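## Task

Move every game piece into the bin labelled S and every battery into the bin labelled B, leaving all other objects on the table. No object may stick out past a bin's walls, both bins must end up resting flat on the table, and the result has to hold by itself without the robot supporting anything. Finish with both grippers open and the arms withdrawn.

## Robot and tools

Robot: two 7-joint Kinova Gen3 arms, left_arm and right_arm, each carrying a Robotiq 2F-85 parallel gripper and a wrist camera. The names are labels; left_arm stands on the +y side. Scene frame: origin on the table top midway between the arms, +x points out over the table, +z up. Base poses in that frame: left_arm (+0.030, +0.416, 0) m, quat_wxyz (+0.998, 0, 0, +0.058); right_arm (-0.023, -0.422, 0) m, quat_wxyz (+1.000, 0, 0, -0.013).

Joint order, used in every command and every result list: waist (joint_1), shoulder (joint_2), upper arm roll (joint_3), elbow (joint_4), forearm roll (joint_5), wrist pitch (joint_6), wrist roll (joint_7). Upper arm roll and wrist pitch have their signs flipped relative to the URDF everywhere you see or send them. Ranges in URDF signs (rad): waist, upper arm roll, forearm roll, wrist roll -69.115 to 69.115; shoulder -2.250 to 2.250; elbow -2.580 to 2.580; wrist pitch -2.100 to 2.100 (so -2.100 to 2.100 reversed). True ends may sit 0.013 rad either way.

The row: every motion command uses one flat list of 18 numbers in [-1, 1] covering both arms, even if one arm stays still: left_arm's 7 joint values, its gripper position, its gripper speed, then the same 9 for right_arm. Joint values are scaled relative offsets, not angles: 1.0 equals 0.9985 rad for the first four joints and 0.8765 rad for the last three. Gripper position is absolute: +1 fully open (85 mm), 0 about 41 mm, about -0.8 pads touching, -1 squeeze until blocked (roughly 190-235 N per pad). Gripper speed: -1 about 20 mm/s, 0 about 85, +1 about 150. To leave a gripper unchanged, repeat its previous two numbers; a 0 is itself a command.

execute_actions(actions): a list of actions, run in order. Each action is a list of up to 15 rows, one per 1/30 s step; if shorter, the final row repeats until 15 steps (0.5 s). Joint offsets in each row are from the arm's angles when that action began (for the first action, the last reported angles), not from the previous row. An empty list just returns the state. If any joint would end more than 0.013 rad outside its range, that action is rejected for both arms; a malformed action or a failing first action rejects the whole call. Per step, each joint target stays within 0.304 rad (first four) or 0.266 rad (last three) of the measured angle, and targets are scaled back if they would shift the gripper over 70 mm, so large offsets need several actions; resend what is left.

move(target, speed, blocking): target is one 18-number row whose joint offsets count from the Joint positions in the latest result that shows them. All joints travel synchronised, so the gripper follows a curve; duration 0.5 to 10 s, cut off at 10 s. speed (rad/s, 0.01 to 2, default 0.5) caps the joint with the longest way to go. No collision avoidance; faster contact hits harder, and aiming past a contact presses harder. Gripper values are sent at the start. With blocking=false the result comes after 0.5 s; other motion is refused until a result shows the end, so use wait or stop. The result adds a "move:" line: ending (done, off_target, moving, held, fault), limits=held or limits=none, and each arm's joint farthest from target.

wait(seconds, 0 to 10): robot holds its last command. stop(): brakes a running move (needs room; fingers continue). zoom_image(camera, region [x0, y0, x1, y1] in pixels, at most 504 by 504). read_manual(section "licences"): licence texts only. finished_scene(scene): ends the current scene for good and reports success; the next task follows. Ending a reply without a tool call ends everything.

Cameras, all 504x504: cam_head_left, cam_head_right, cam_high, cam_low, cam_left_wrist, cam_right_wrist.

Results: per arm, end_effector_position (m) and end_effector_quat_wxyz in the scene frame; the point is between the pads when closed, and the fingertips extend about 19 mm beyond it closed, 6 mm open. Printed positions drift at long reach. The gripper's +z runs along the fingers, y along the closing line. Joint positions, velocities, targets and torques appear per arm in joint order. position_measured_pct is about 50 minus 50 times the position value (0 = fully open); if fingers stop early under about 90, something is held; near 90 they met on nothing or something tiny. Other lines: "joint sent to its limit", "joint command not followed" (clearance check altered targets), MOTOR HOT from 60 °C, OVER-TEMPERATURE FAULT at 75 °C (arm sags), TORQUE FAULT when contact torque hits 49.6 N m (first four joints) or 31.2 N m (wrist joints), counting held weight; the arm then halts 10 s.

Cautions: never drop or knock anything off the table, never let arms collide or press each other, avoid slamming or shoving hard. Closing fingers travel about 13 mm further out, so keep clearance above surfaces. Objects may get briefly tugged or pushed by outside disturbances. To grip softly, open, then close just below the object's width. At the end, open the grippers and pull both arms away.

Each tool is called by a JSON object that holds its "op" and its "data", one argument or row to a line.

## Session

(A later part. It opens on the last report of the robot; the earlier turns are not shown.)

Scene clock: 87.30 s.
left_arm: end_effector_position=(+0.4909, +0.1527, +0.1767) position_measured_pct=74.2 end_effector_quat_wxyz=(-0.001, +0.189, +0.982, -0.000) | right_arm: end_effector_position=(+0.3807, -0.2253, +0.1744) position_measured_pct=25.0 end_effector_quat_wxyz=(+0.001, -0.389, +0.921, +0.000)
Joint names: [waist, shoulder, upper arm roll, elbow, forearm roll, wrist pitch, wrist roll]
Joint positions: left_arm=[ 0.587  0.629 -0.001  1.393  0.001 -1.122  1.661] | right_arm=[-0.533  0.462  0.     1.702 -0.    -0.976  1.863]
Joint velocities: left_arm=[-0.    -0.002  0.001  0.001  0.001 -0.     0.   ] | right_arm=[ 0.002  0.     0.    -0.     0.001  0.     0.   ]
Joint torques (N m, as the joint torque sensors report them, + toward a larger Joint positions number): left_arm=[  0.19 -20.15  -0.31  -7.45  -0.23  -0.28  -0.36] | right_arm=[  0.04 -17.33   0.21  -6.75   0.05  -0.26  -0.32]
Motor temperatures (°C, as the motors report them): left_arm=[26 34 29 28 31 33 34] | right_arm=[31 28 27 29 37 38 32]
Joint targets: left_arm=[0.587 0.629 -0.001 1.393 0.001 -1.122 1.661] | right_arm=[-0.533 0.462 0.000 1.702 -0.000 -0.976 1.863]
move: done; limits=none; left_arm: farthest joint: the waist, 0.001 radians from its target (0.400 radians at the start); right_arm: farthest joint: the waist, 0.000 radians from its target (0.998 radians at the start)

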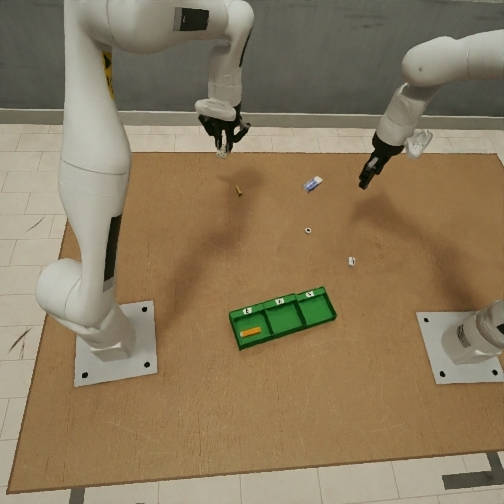

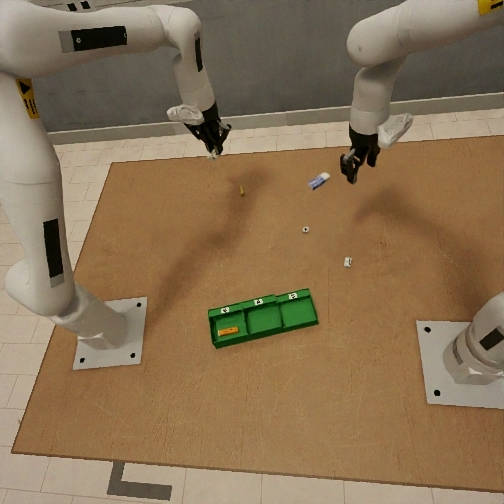

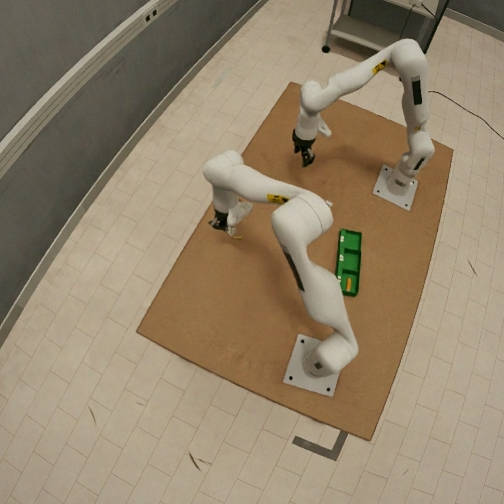

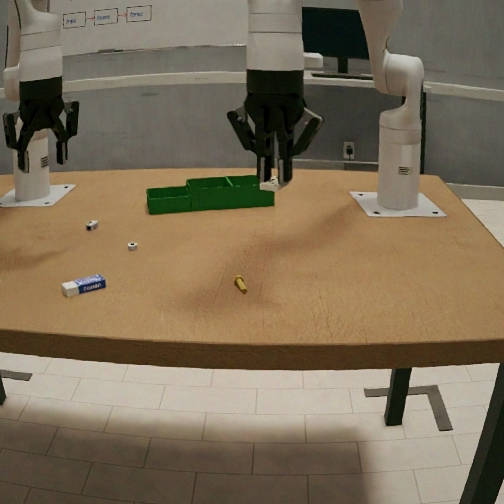

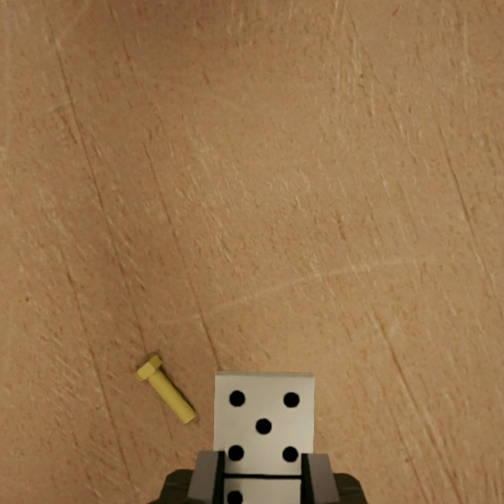

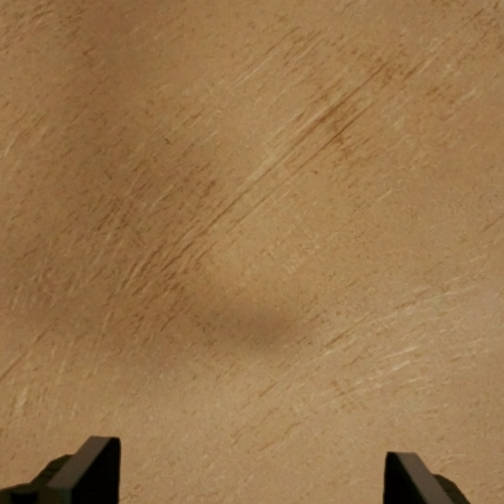

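{"op": "move", "data": {
  "target": [0.963,-0.017,0,0.247,0,0.265,0,-1,0.5,0.25,0,0,0,0,0,0,0.5,0.5],
  "speed": 0.7
}}

Scene clock: 99.33 s.
left_arm: end_effector_position=(+0.0722, -0.0693, +0.1200) position_measured_pct=74.2 end_effector_quat_wxyz=(-0.000, +0.622, +0.783, -0.001) | right_arm: end_effector_position=(+0.4167, -0.3312, +0.1744) position_measured_pct=25.0 end_effector_quat_wxyz=(+0.001, -0.271, +0.962, +0.000)
Joint names: [waist, shoulder, upper arm roll, elbow, forearm roll, wrist pitch, wrist roll]
Joint positions: left_arm=[ 1.548  0.612 -0.001  1.639  0.001 -0.889  1.661] | right_arm=[-0.284  0.462  0.     1.702 -0.    -0.976  1.863]
Joint velocities: left_arm=[ 0.002  0.001 -0.    -0.001 -0.    -0.    -0.001] | right_arm=[ 0.001  0.001  0.    -0.    -0.001  0.    -0.   ]
Joint torques (N m, as the joint torque sensors report them, + toward a larger Joint positions number): left_arm=[  0.15 -18.77  -0.25  -6.45  -0.16  -0.26  -0.21] | right_arm=[  0.09 -17.29   0.13  -6.88  -0.05  -0.3   -0.41]
Motor temperatures (°C, as the motors report them): left_arm=[26 34 29 28 31 33 34] | right_arm=[31 28 27 29 37 38 32]
Joint targets: left_arm=[1.549 0.612 -0.001 1.639 0.001 -0.889 1.661] | right_arm=[-0.284 0.462 0.000 1.702 -0.000 -0.976 1.863]
move: done; limits=none; left_arm: farthest joint: the waist, 0.000 radians from its target (0.962 radians at the start); right_arm: farthest joint: the waist, 0.000 radians from its target (0.250 radians at the start)

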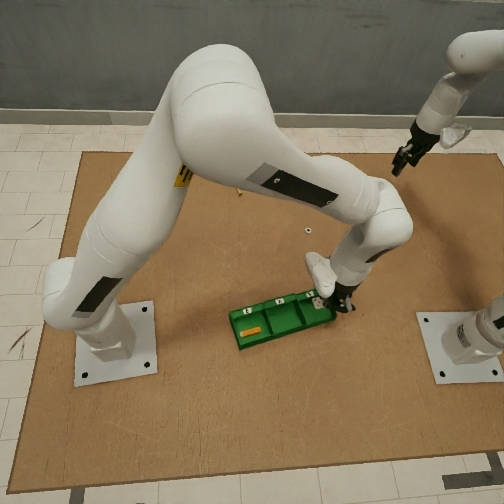

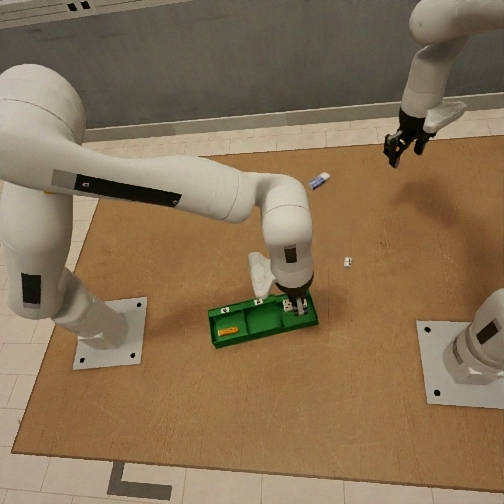

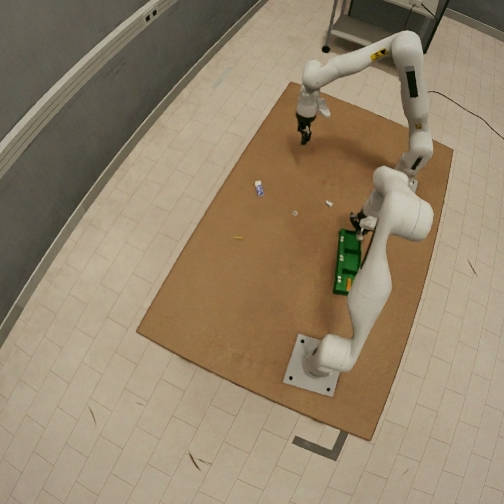

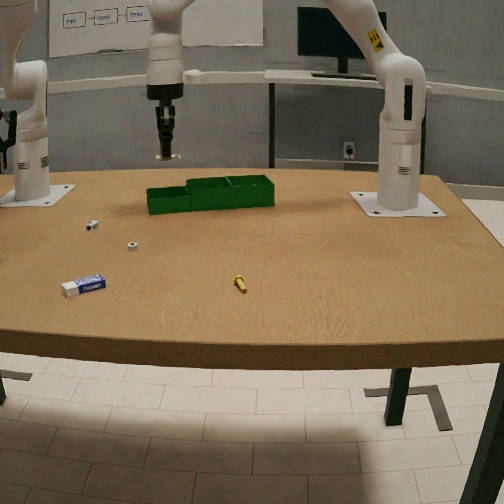

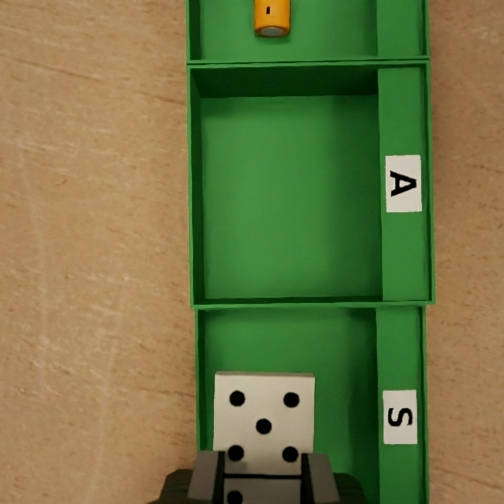

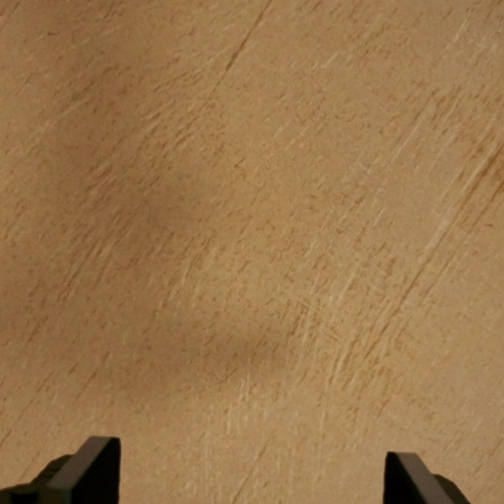

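{"op": "move", "data": {
  "target": [-0.016,0.148,0,0.068,0,0.246,0,-1,0.5,0,0,0,0,0,0,0,0.5,0.5],
  "speed": 0.15
}}

Scene clock: 110.53 s.
left_arm: end_effector_position=(+0.0799, -0.0686, +0.0331) position_measured_pct=74.2 end_effector_quat_wxyz=(-0.000, +0.616, +0.788, -0.001) | right_arm: end_effector_position=(+0.4167, -0.3312, +0.1744) position_measured_pct=25.0 end_effector_quat_wxyz=(+0.001, -0.271, +0.962, +0.000)
Joint names: [waist, shoulder, upper arm roll, elbow, forearm roll, wrist pitch, wrist roll]
Joint positions: left_arm=[ 1.532  0.76  -0.001  1.707  0.001 -0.674  1.661] | right_arm=[-0.284  0.462  0.     1.702 -0.    -0.976  1.863]
Joint velocities: left_arm=[ 0.001  0.003 -0.001  0.     0.     0.001  0.002] | right_arm=[-0.001  0.    -0.     0.     0.001 -0.001 -0.   ]
Joint torques (N m, as the joint torque sensors report them, + toward a larger Joint positions number): left_arm=[  0.21 -19.73  -0.36  -5.08  -0.17  -0.25  -0.31] | right_arm=[  0.21 -17.32   0.24  -6.84   0.02  -0.27  -0.35]
Motor temperatures (°C, as the motors report them): left_arm=[26 35 29 28 31 33 34] | right_arm=[31 28 27 29 37 38 32]
Joint targets: left_arm=[1.532 0.760 -0.001 1.707 0.001 -0.674 1.661] | right_arm=[-0.284 0.462 0.000 1.702 -0.000 -0.976 1.863]
move: done; limits=none; left_arm: farthest joint: the waist, 0.000 radians from its target (0.016 radians at the start); right_arm: farthest joint: the waist, 0.000 radians from its target (0.000 radians at the start)

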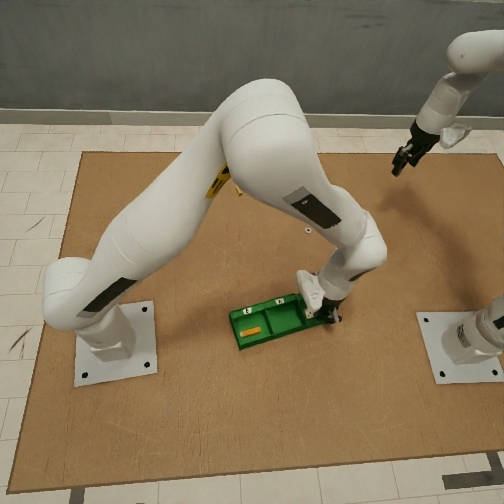

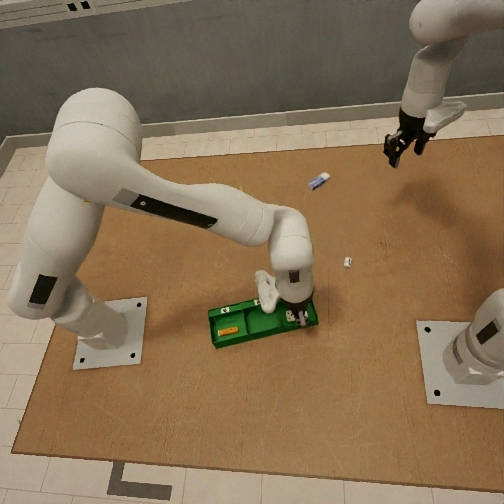

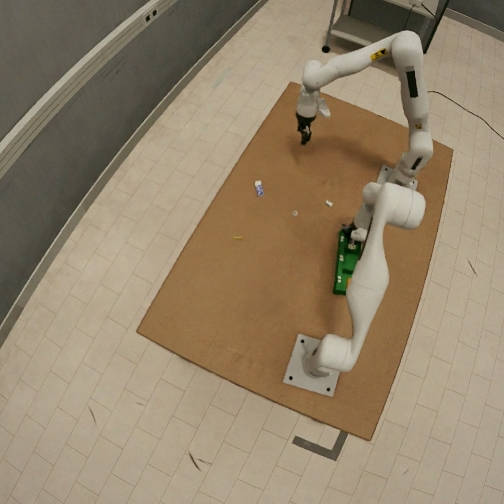

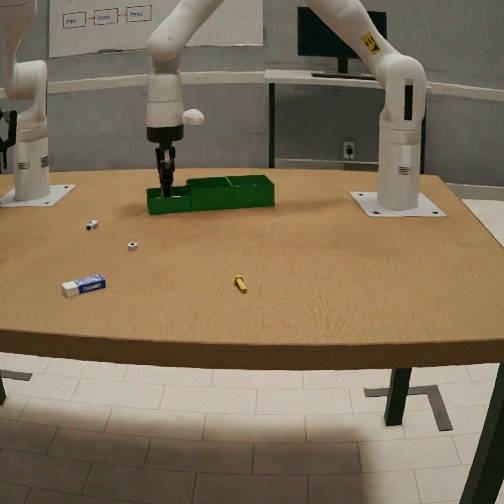

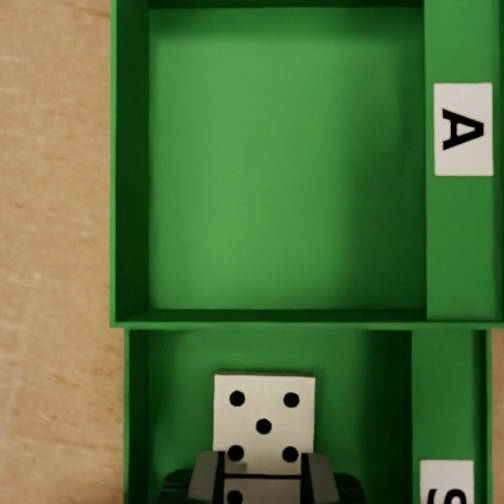

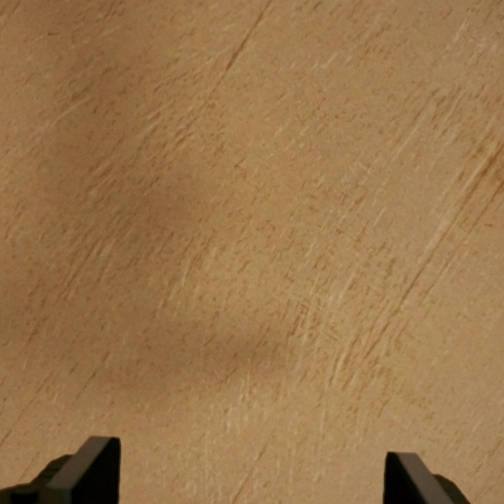

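Well centred and inside. Release.

{"op": "execute_actions", "data": {
  "actions": [
    [[0,0,0,0,0,0,0,-0.3,0,0,0,0,0,0,0,0,0.5,0.5]],
    [[0,0,0,0,0,0,0,-0.3,0,0,0,0,0,0,0,0,0.5,0.5]]
  ]
}}

{"op": "move", "data": {
  "target": [0,-0.2,0,-0.08,0,-0.32,0,-0.3,0,0,0,0,0,0,0,0,0.5,0.5],
  "speed": 0.3
}}

Scene clock: 117.03 s.
left_arm: end_effector_position=(+0.0799, -0.0687, +0.0331) position_measured_pct=65.1 end_effector_quat_wxyz=(-0.000, +0.616, +0.788, -0.001) | right_arm: end_effector_position=(+0.4167, -0.3312, +0.1744) position_measured_pct=25.0 end_effector_quat_wxyz=(+0.001, -0.271, +0.962, +0.000)
Joint names: [waist, shoulder, upper arm roll, elbow, forearm roll, wrist pitch, wrist roll]
Joint positions: left_arm=[ 1.532  0.76  -0.001  1.707  0.001 -0.674  1.661] | right_arm=[-0.284  0.462  0.     1.702 -0.    -0.976  1.863]
Joint velocities: left_arm=[ 0.     0.    -0.001 -0.     0.     0.     0.001] | right_arm=[-0.001 -0.     0.     0.001  0.     0.     0.   ]
Joint torques (N m, as the joint torque sensors report them, + toward a larger Joint positions number): left_arm=[  0.17 -19.49  -0.33  -5.13  -0.21  -0.24  -0.28] | right_arm=[  0.17 -17.43   0.16  -6.82  -0.03  -0.26  -0.43]
Motor temperatures (°C, as the motors report them): left_arm=[26 35 29 28 31 33 34] | right_arm=[31 28 27 29 37 38 32]
Joint targets: left_arm=[1.532 0.760 -0.001 1.707 0.001 -0.674 1.661] | right_arm=[-0.284 0.462 0.000 1.702 -0.000 -0.976 1.863]

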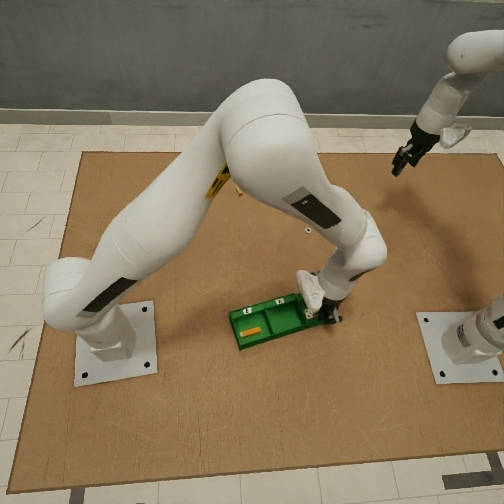

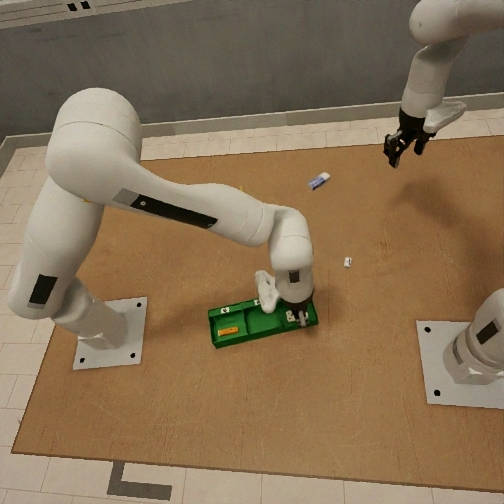

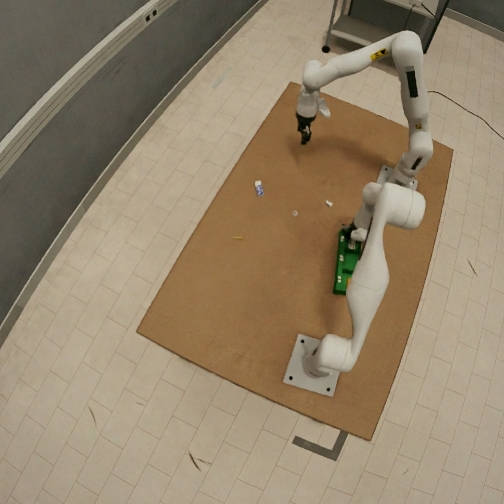

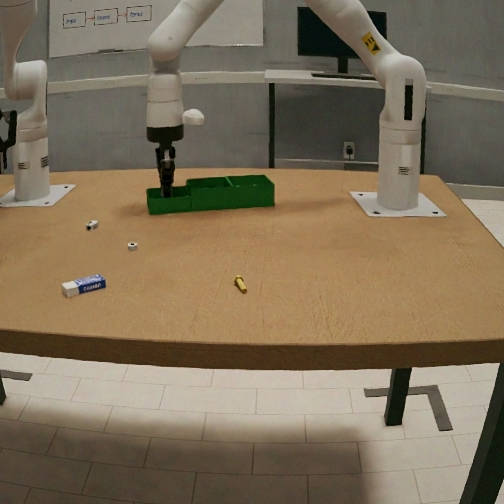

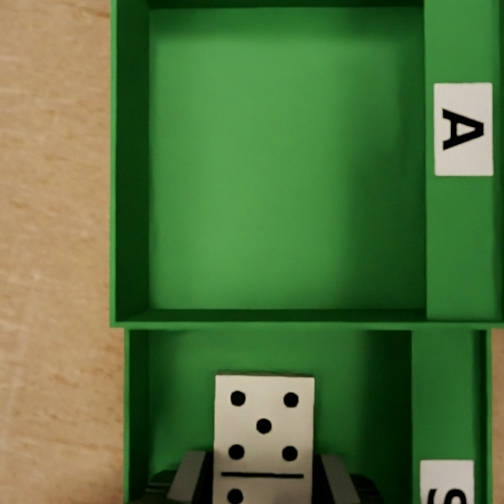

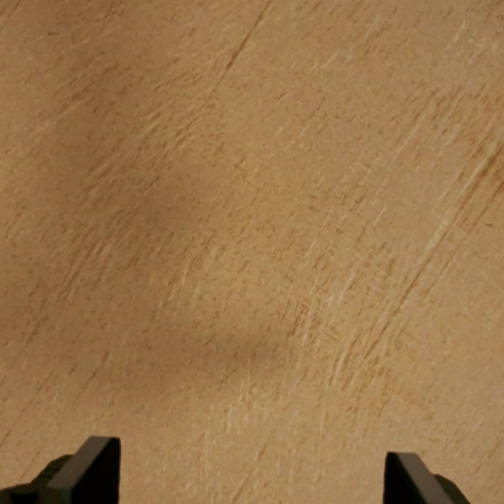

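Scene clock: 118.40 s.
left_arm: end_effector_position=(+0.0789, -0.0623, +0.1481) position_measured_pct=65.1 end_effector_quat_wxyz=(-0.000, +0.616, +0.788, -0.000) | right_arm: end_effector_position=(+0.4167, -0.3312, +0.1744) position_measured_pct=25.0 end_effector_quat_wxyz=(+0.001, -0.271, +0.962, +0.000)
Joint names: [waist, shoulder, upper arm roll, elbow, forearm roll, wrist pitch, wrist roll]
Joint positions: left_arm=[ 1.532  0.56  -0.001  1.627  0.001 -0.954  1.661] | right_arm=[-0.284  0.462  0.     1.702 -0.    -0.976  1.863]
Joint velocities: left_arm=[ 0.    -0.003 -0.001 -0.    -0.    -0.001  0.003] | right_arm=[-0.     0.    -0.     0.001  0.002  0.001 -0.   ]
Joint torques (N m, as the joint torque sensors report them, + toward a larger Joint positions number): left_arm=[  0.11 -18.26  -0.3   -6.68  -0.18  -0.16  -0.23] | right_arm=[  0.19 -17.29   0.09  -6.99   0.06  -0.23  -0.32]
Motor temperatures (°C, as the motors report them): left_arm=[26 35 29 28 31 33 34] | right_arm=[31 28 27 29 37 38 32]
Joint targets: left_arm=[1.532 0.560 -0.001 1.627 0.001 -0.954 1.661] | right_arm=[-0.284 0.462 0.000 1.702 -0.000 -0.976 1.863]
move: done; limits=none; left_arm: farthest joint: the waist, 0.000 radians from its target (0.000 radians at the start); right_arm: farthest joint: the waist, 0.000 radians from its target (0.000 radians at the start)

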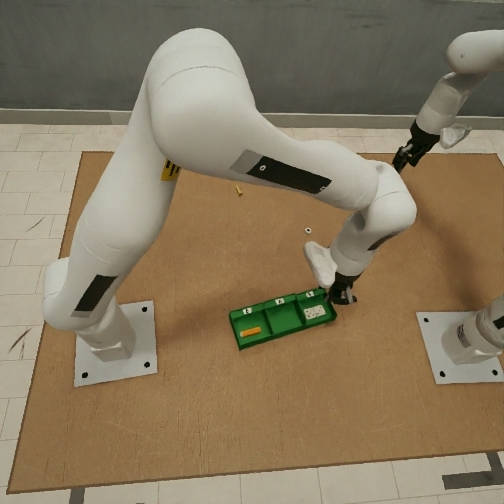

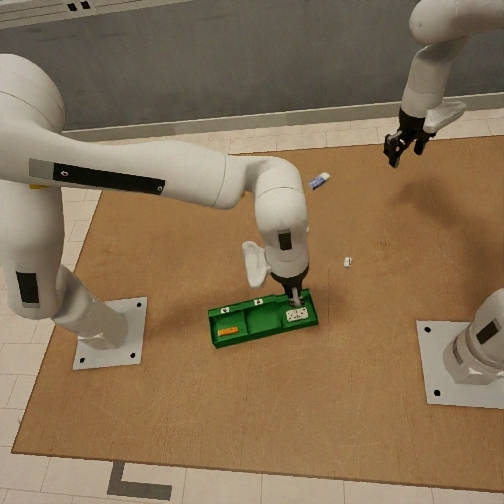

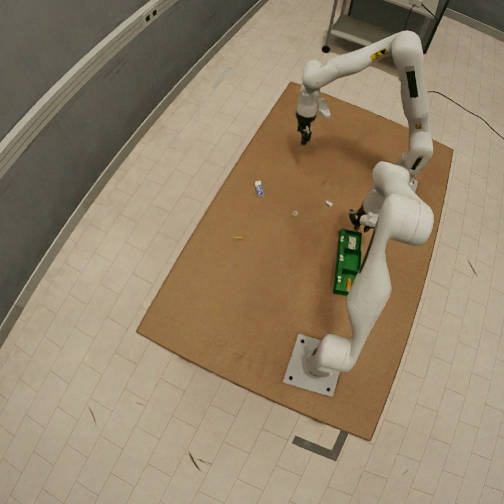

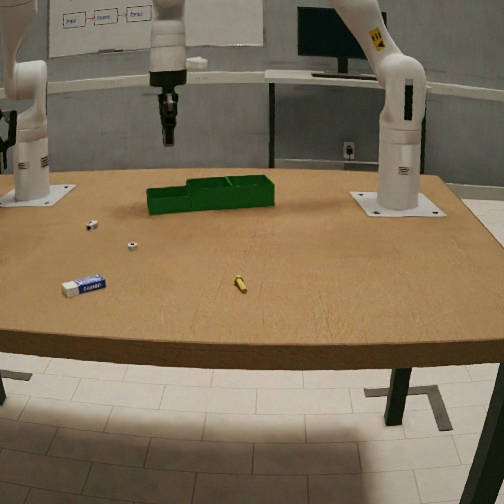

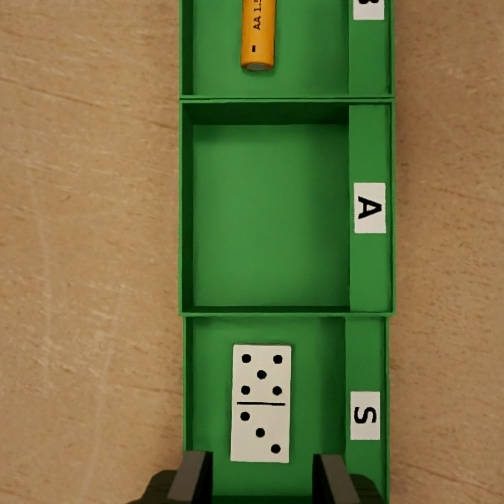

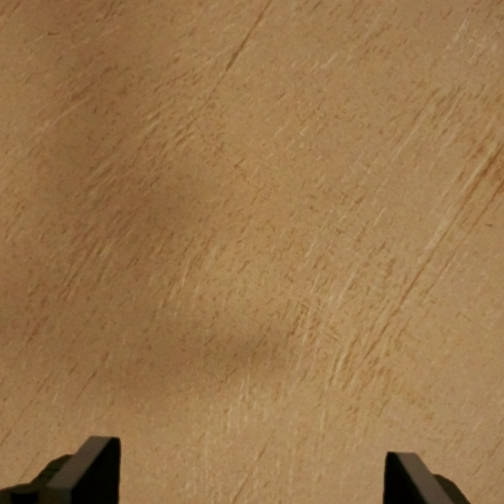

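{"op": "move", "data": {
  "target": [-0.8,0,0,0,0,0,0,-0.3,0,0,0,0,0,0,0,0,0.5,0.5],
  "speed": 0.8
}}

{"op": "finished_scene", "data": {
  "scene": 2
}}

Scene clock: 122.67 s.
left_arm: end_effector_position=(+0.4067, +0.1172, +0.1481) position_measured_pct=65.1 end_effector_quat_wxyz=(-0.000, +0.261, +0.965, -0.000) | right_arm: end_effector_position=(+0.4167, -0.3312, +0.1744) position_measured_pct=25.0 end_effector_quat_wxyz=(+0.001, -0.271, +0.962, +0.000)
Joint names: [waist, shoulder, upper arm roll, elbow, forearm roll, wrist pitch, wrist roll]
Joint positions: left_arm=[ 0.734  0.56  -0.001  1.627  0.001 -0.954  1.661] | right_arm=[-0.284  0.462  0.     1.702 -0.    -0.976  1.863]
Joint velocities: left_arm=[-0.003  0.001  0.     0.     0.    -0.     0.001] | right_arm=[-0.001 -0.002  0.     0.     0.001 -0.001  0.   ]
Joint torques (N m, as the joint torque sensors report them, + toward a larger Joint positions number): left_arm=[  0.17 -18.07  -0.25  -6.71  -0.22  -0.18  -0.29] | right_arm=[  0.17 -17.29   0.25  -6.83  -0.07  -0.17  -0.37]
Motor temperatures (°C, as the motors report them): left_arm=[26 35 29 28 31 33 34] | right_arm=[31 28 27 29 37 38 32]
Joint targets: left_arm=[0.733 0.560 -0.001 1.627 0.001 -0.954 1.661] | right_arm=[-0.284 0.462 0.000 1.702 -0.000 -0.976 1.863]
move: done; limits=none; left_arm: farthest joint: the waist, 0.001 radians from its target (0.799 radians at the start); right_arm: farthest joint: the waist, 0.000 radians from its target (0.000 radians at the start)

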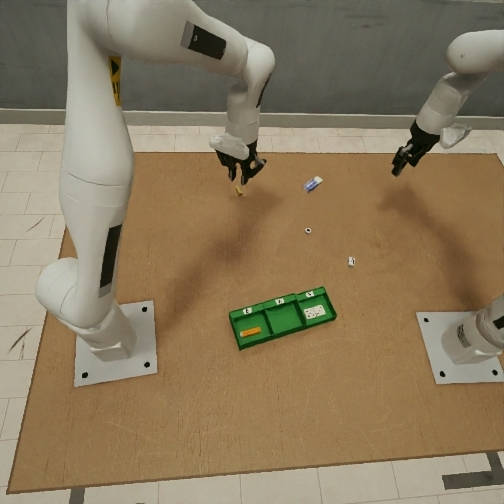

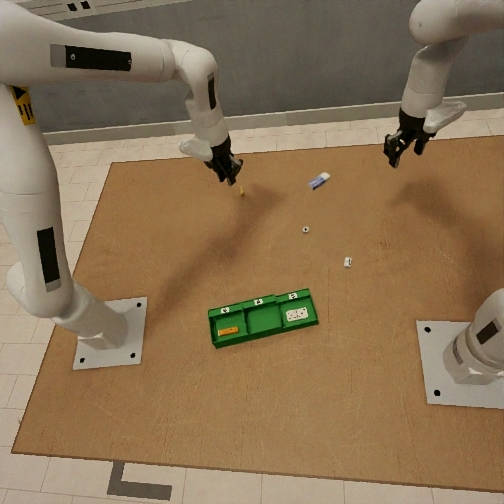

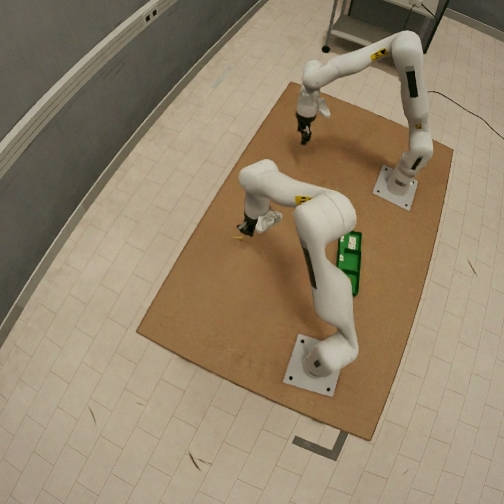

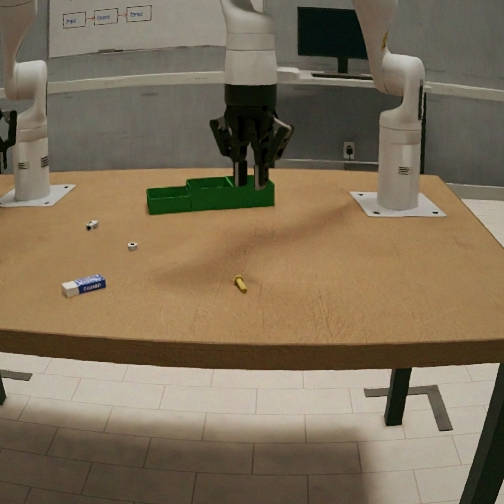

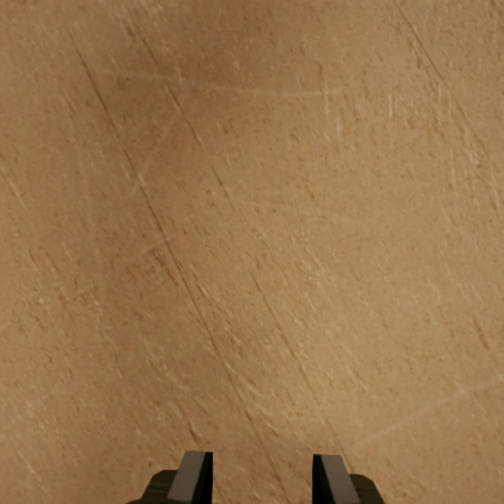

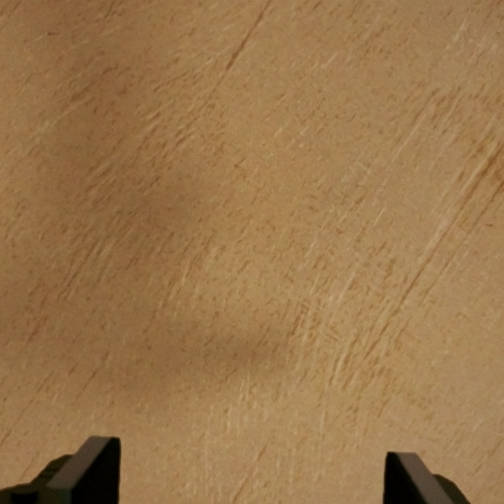

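The scene is finished: the task was done.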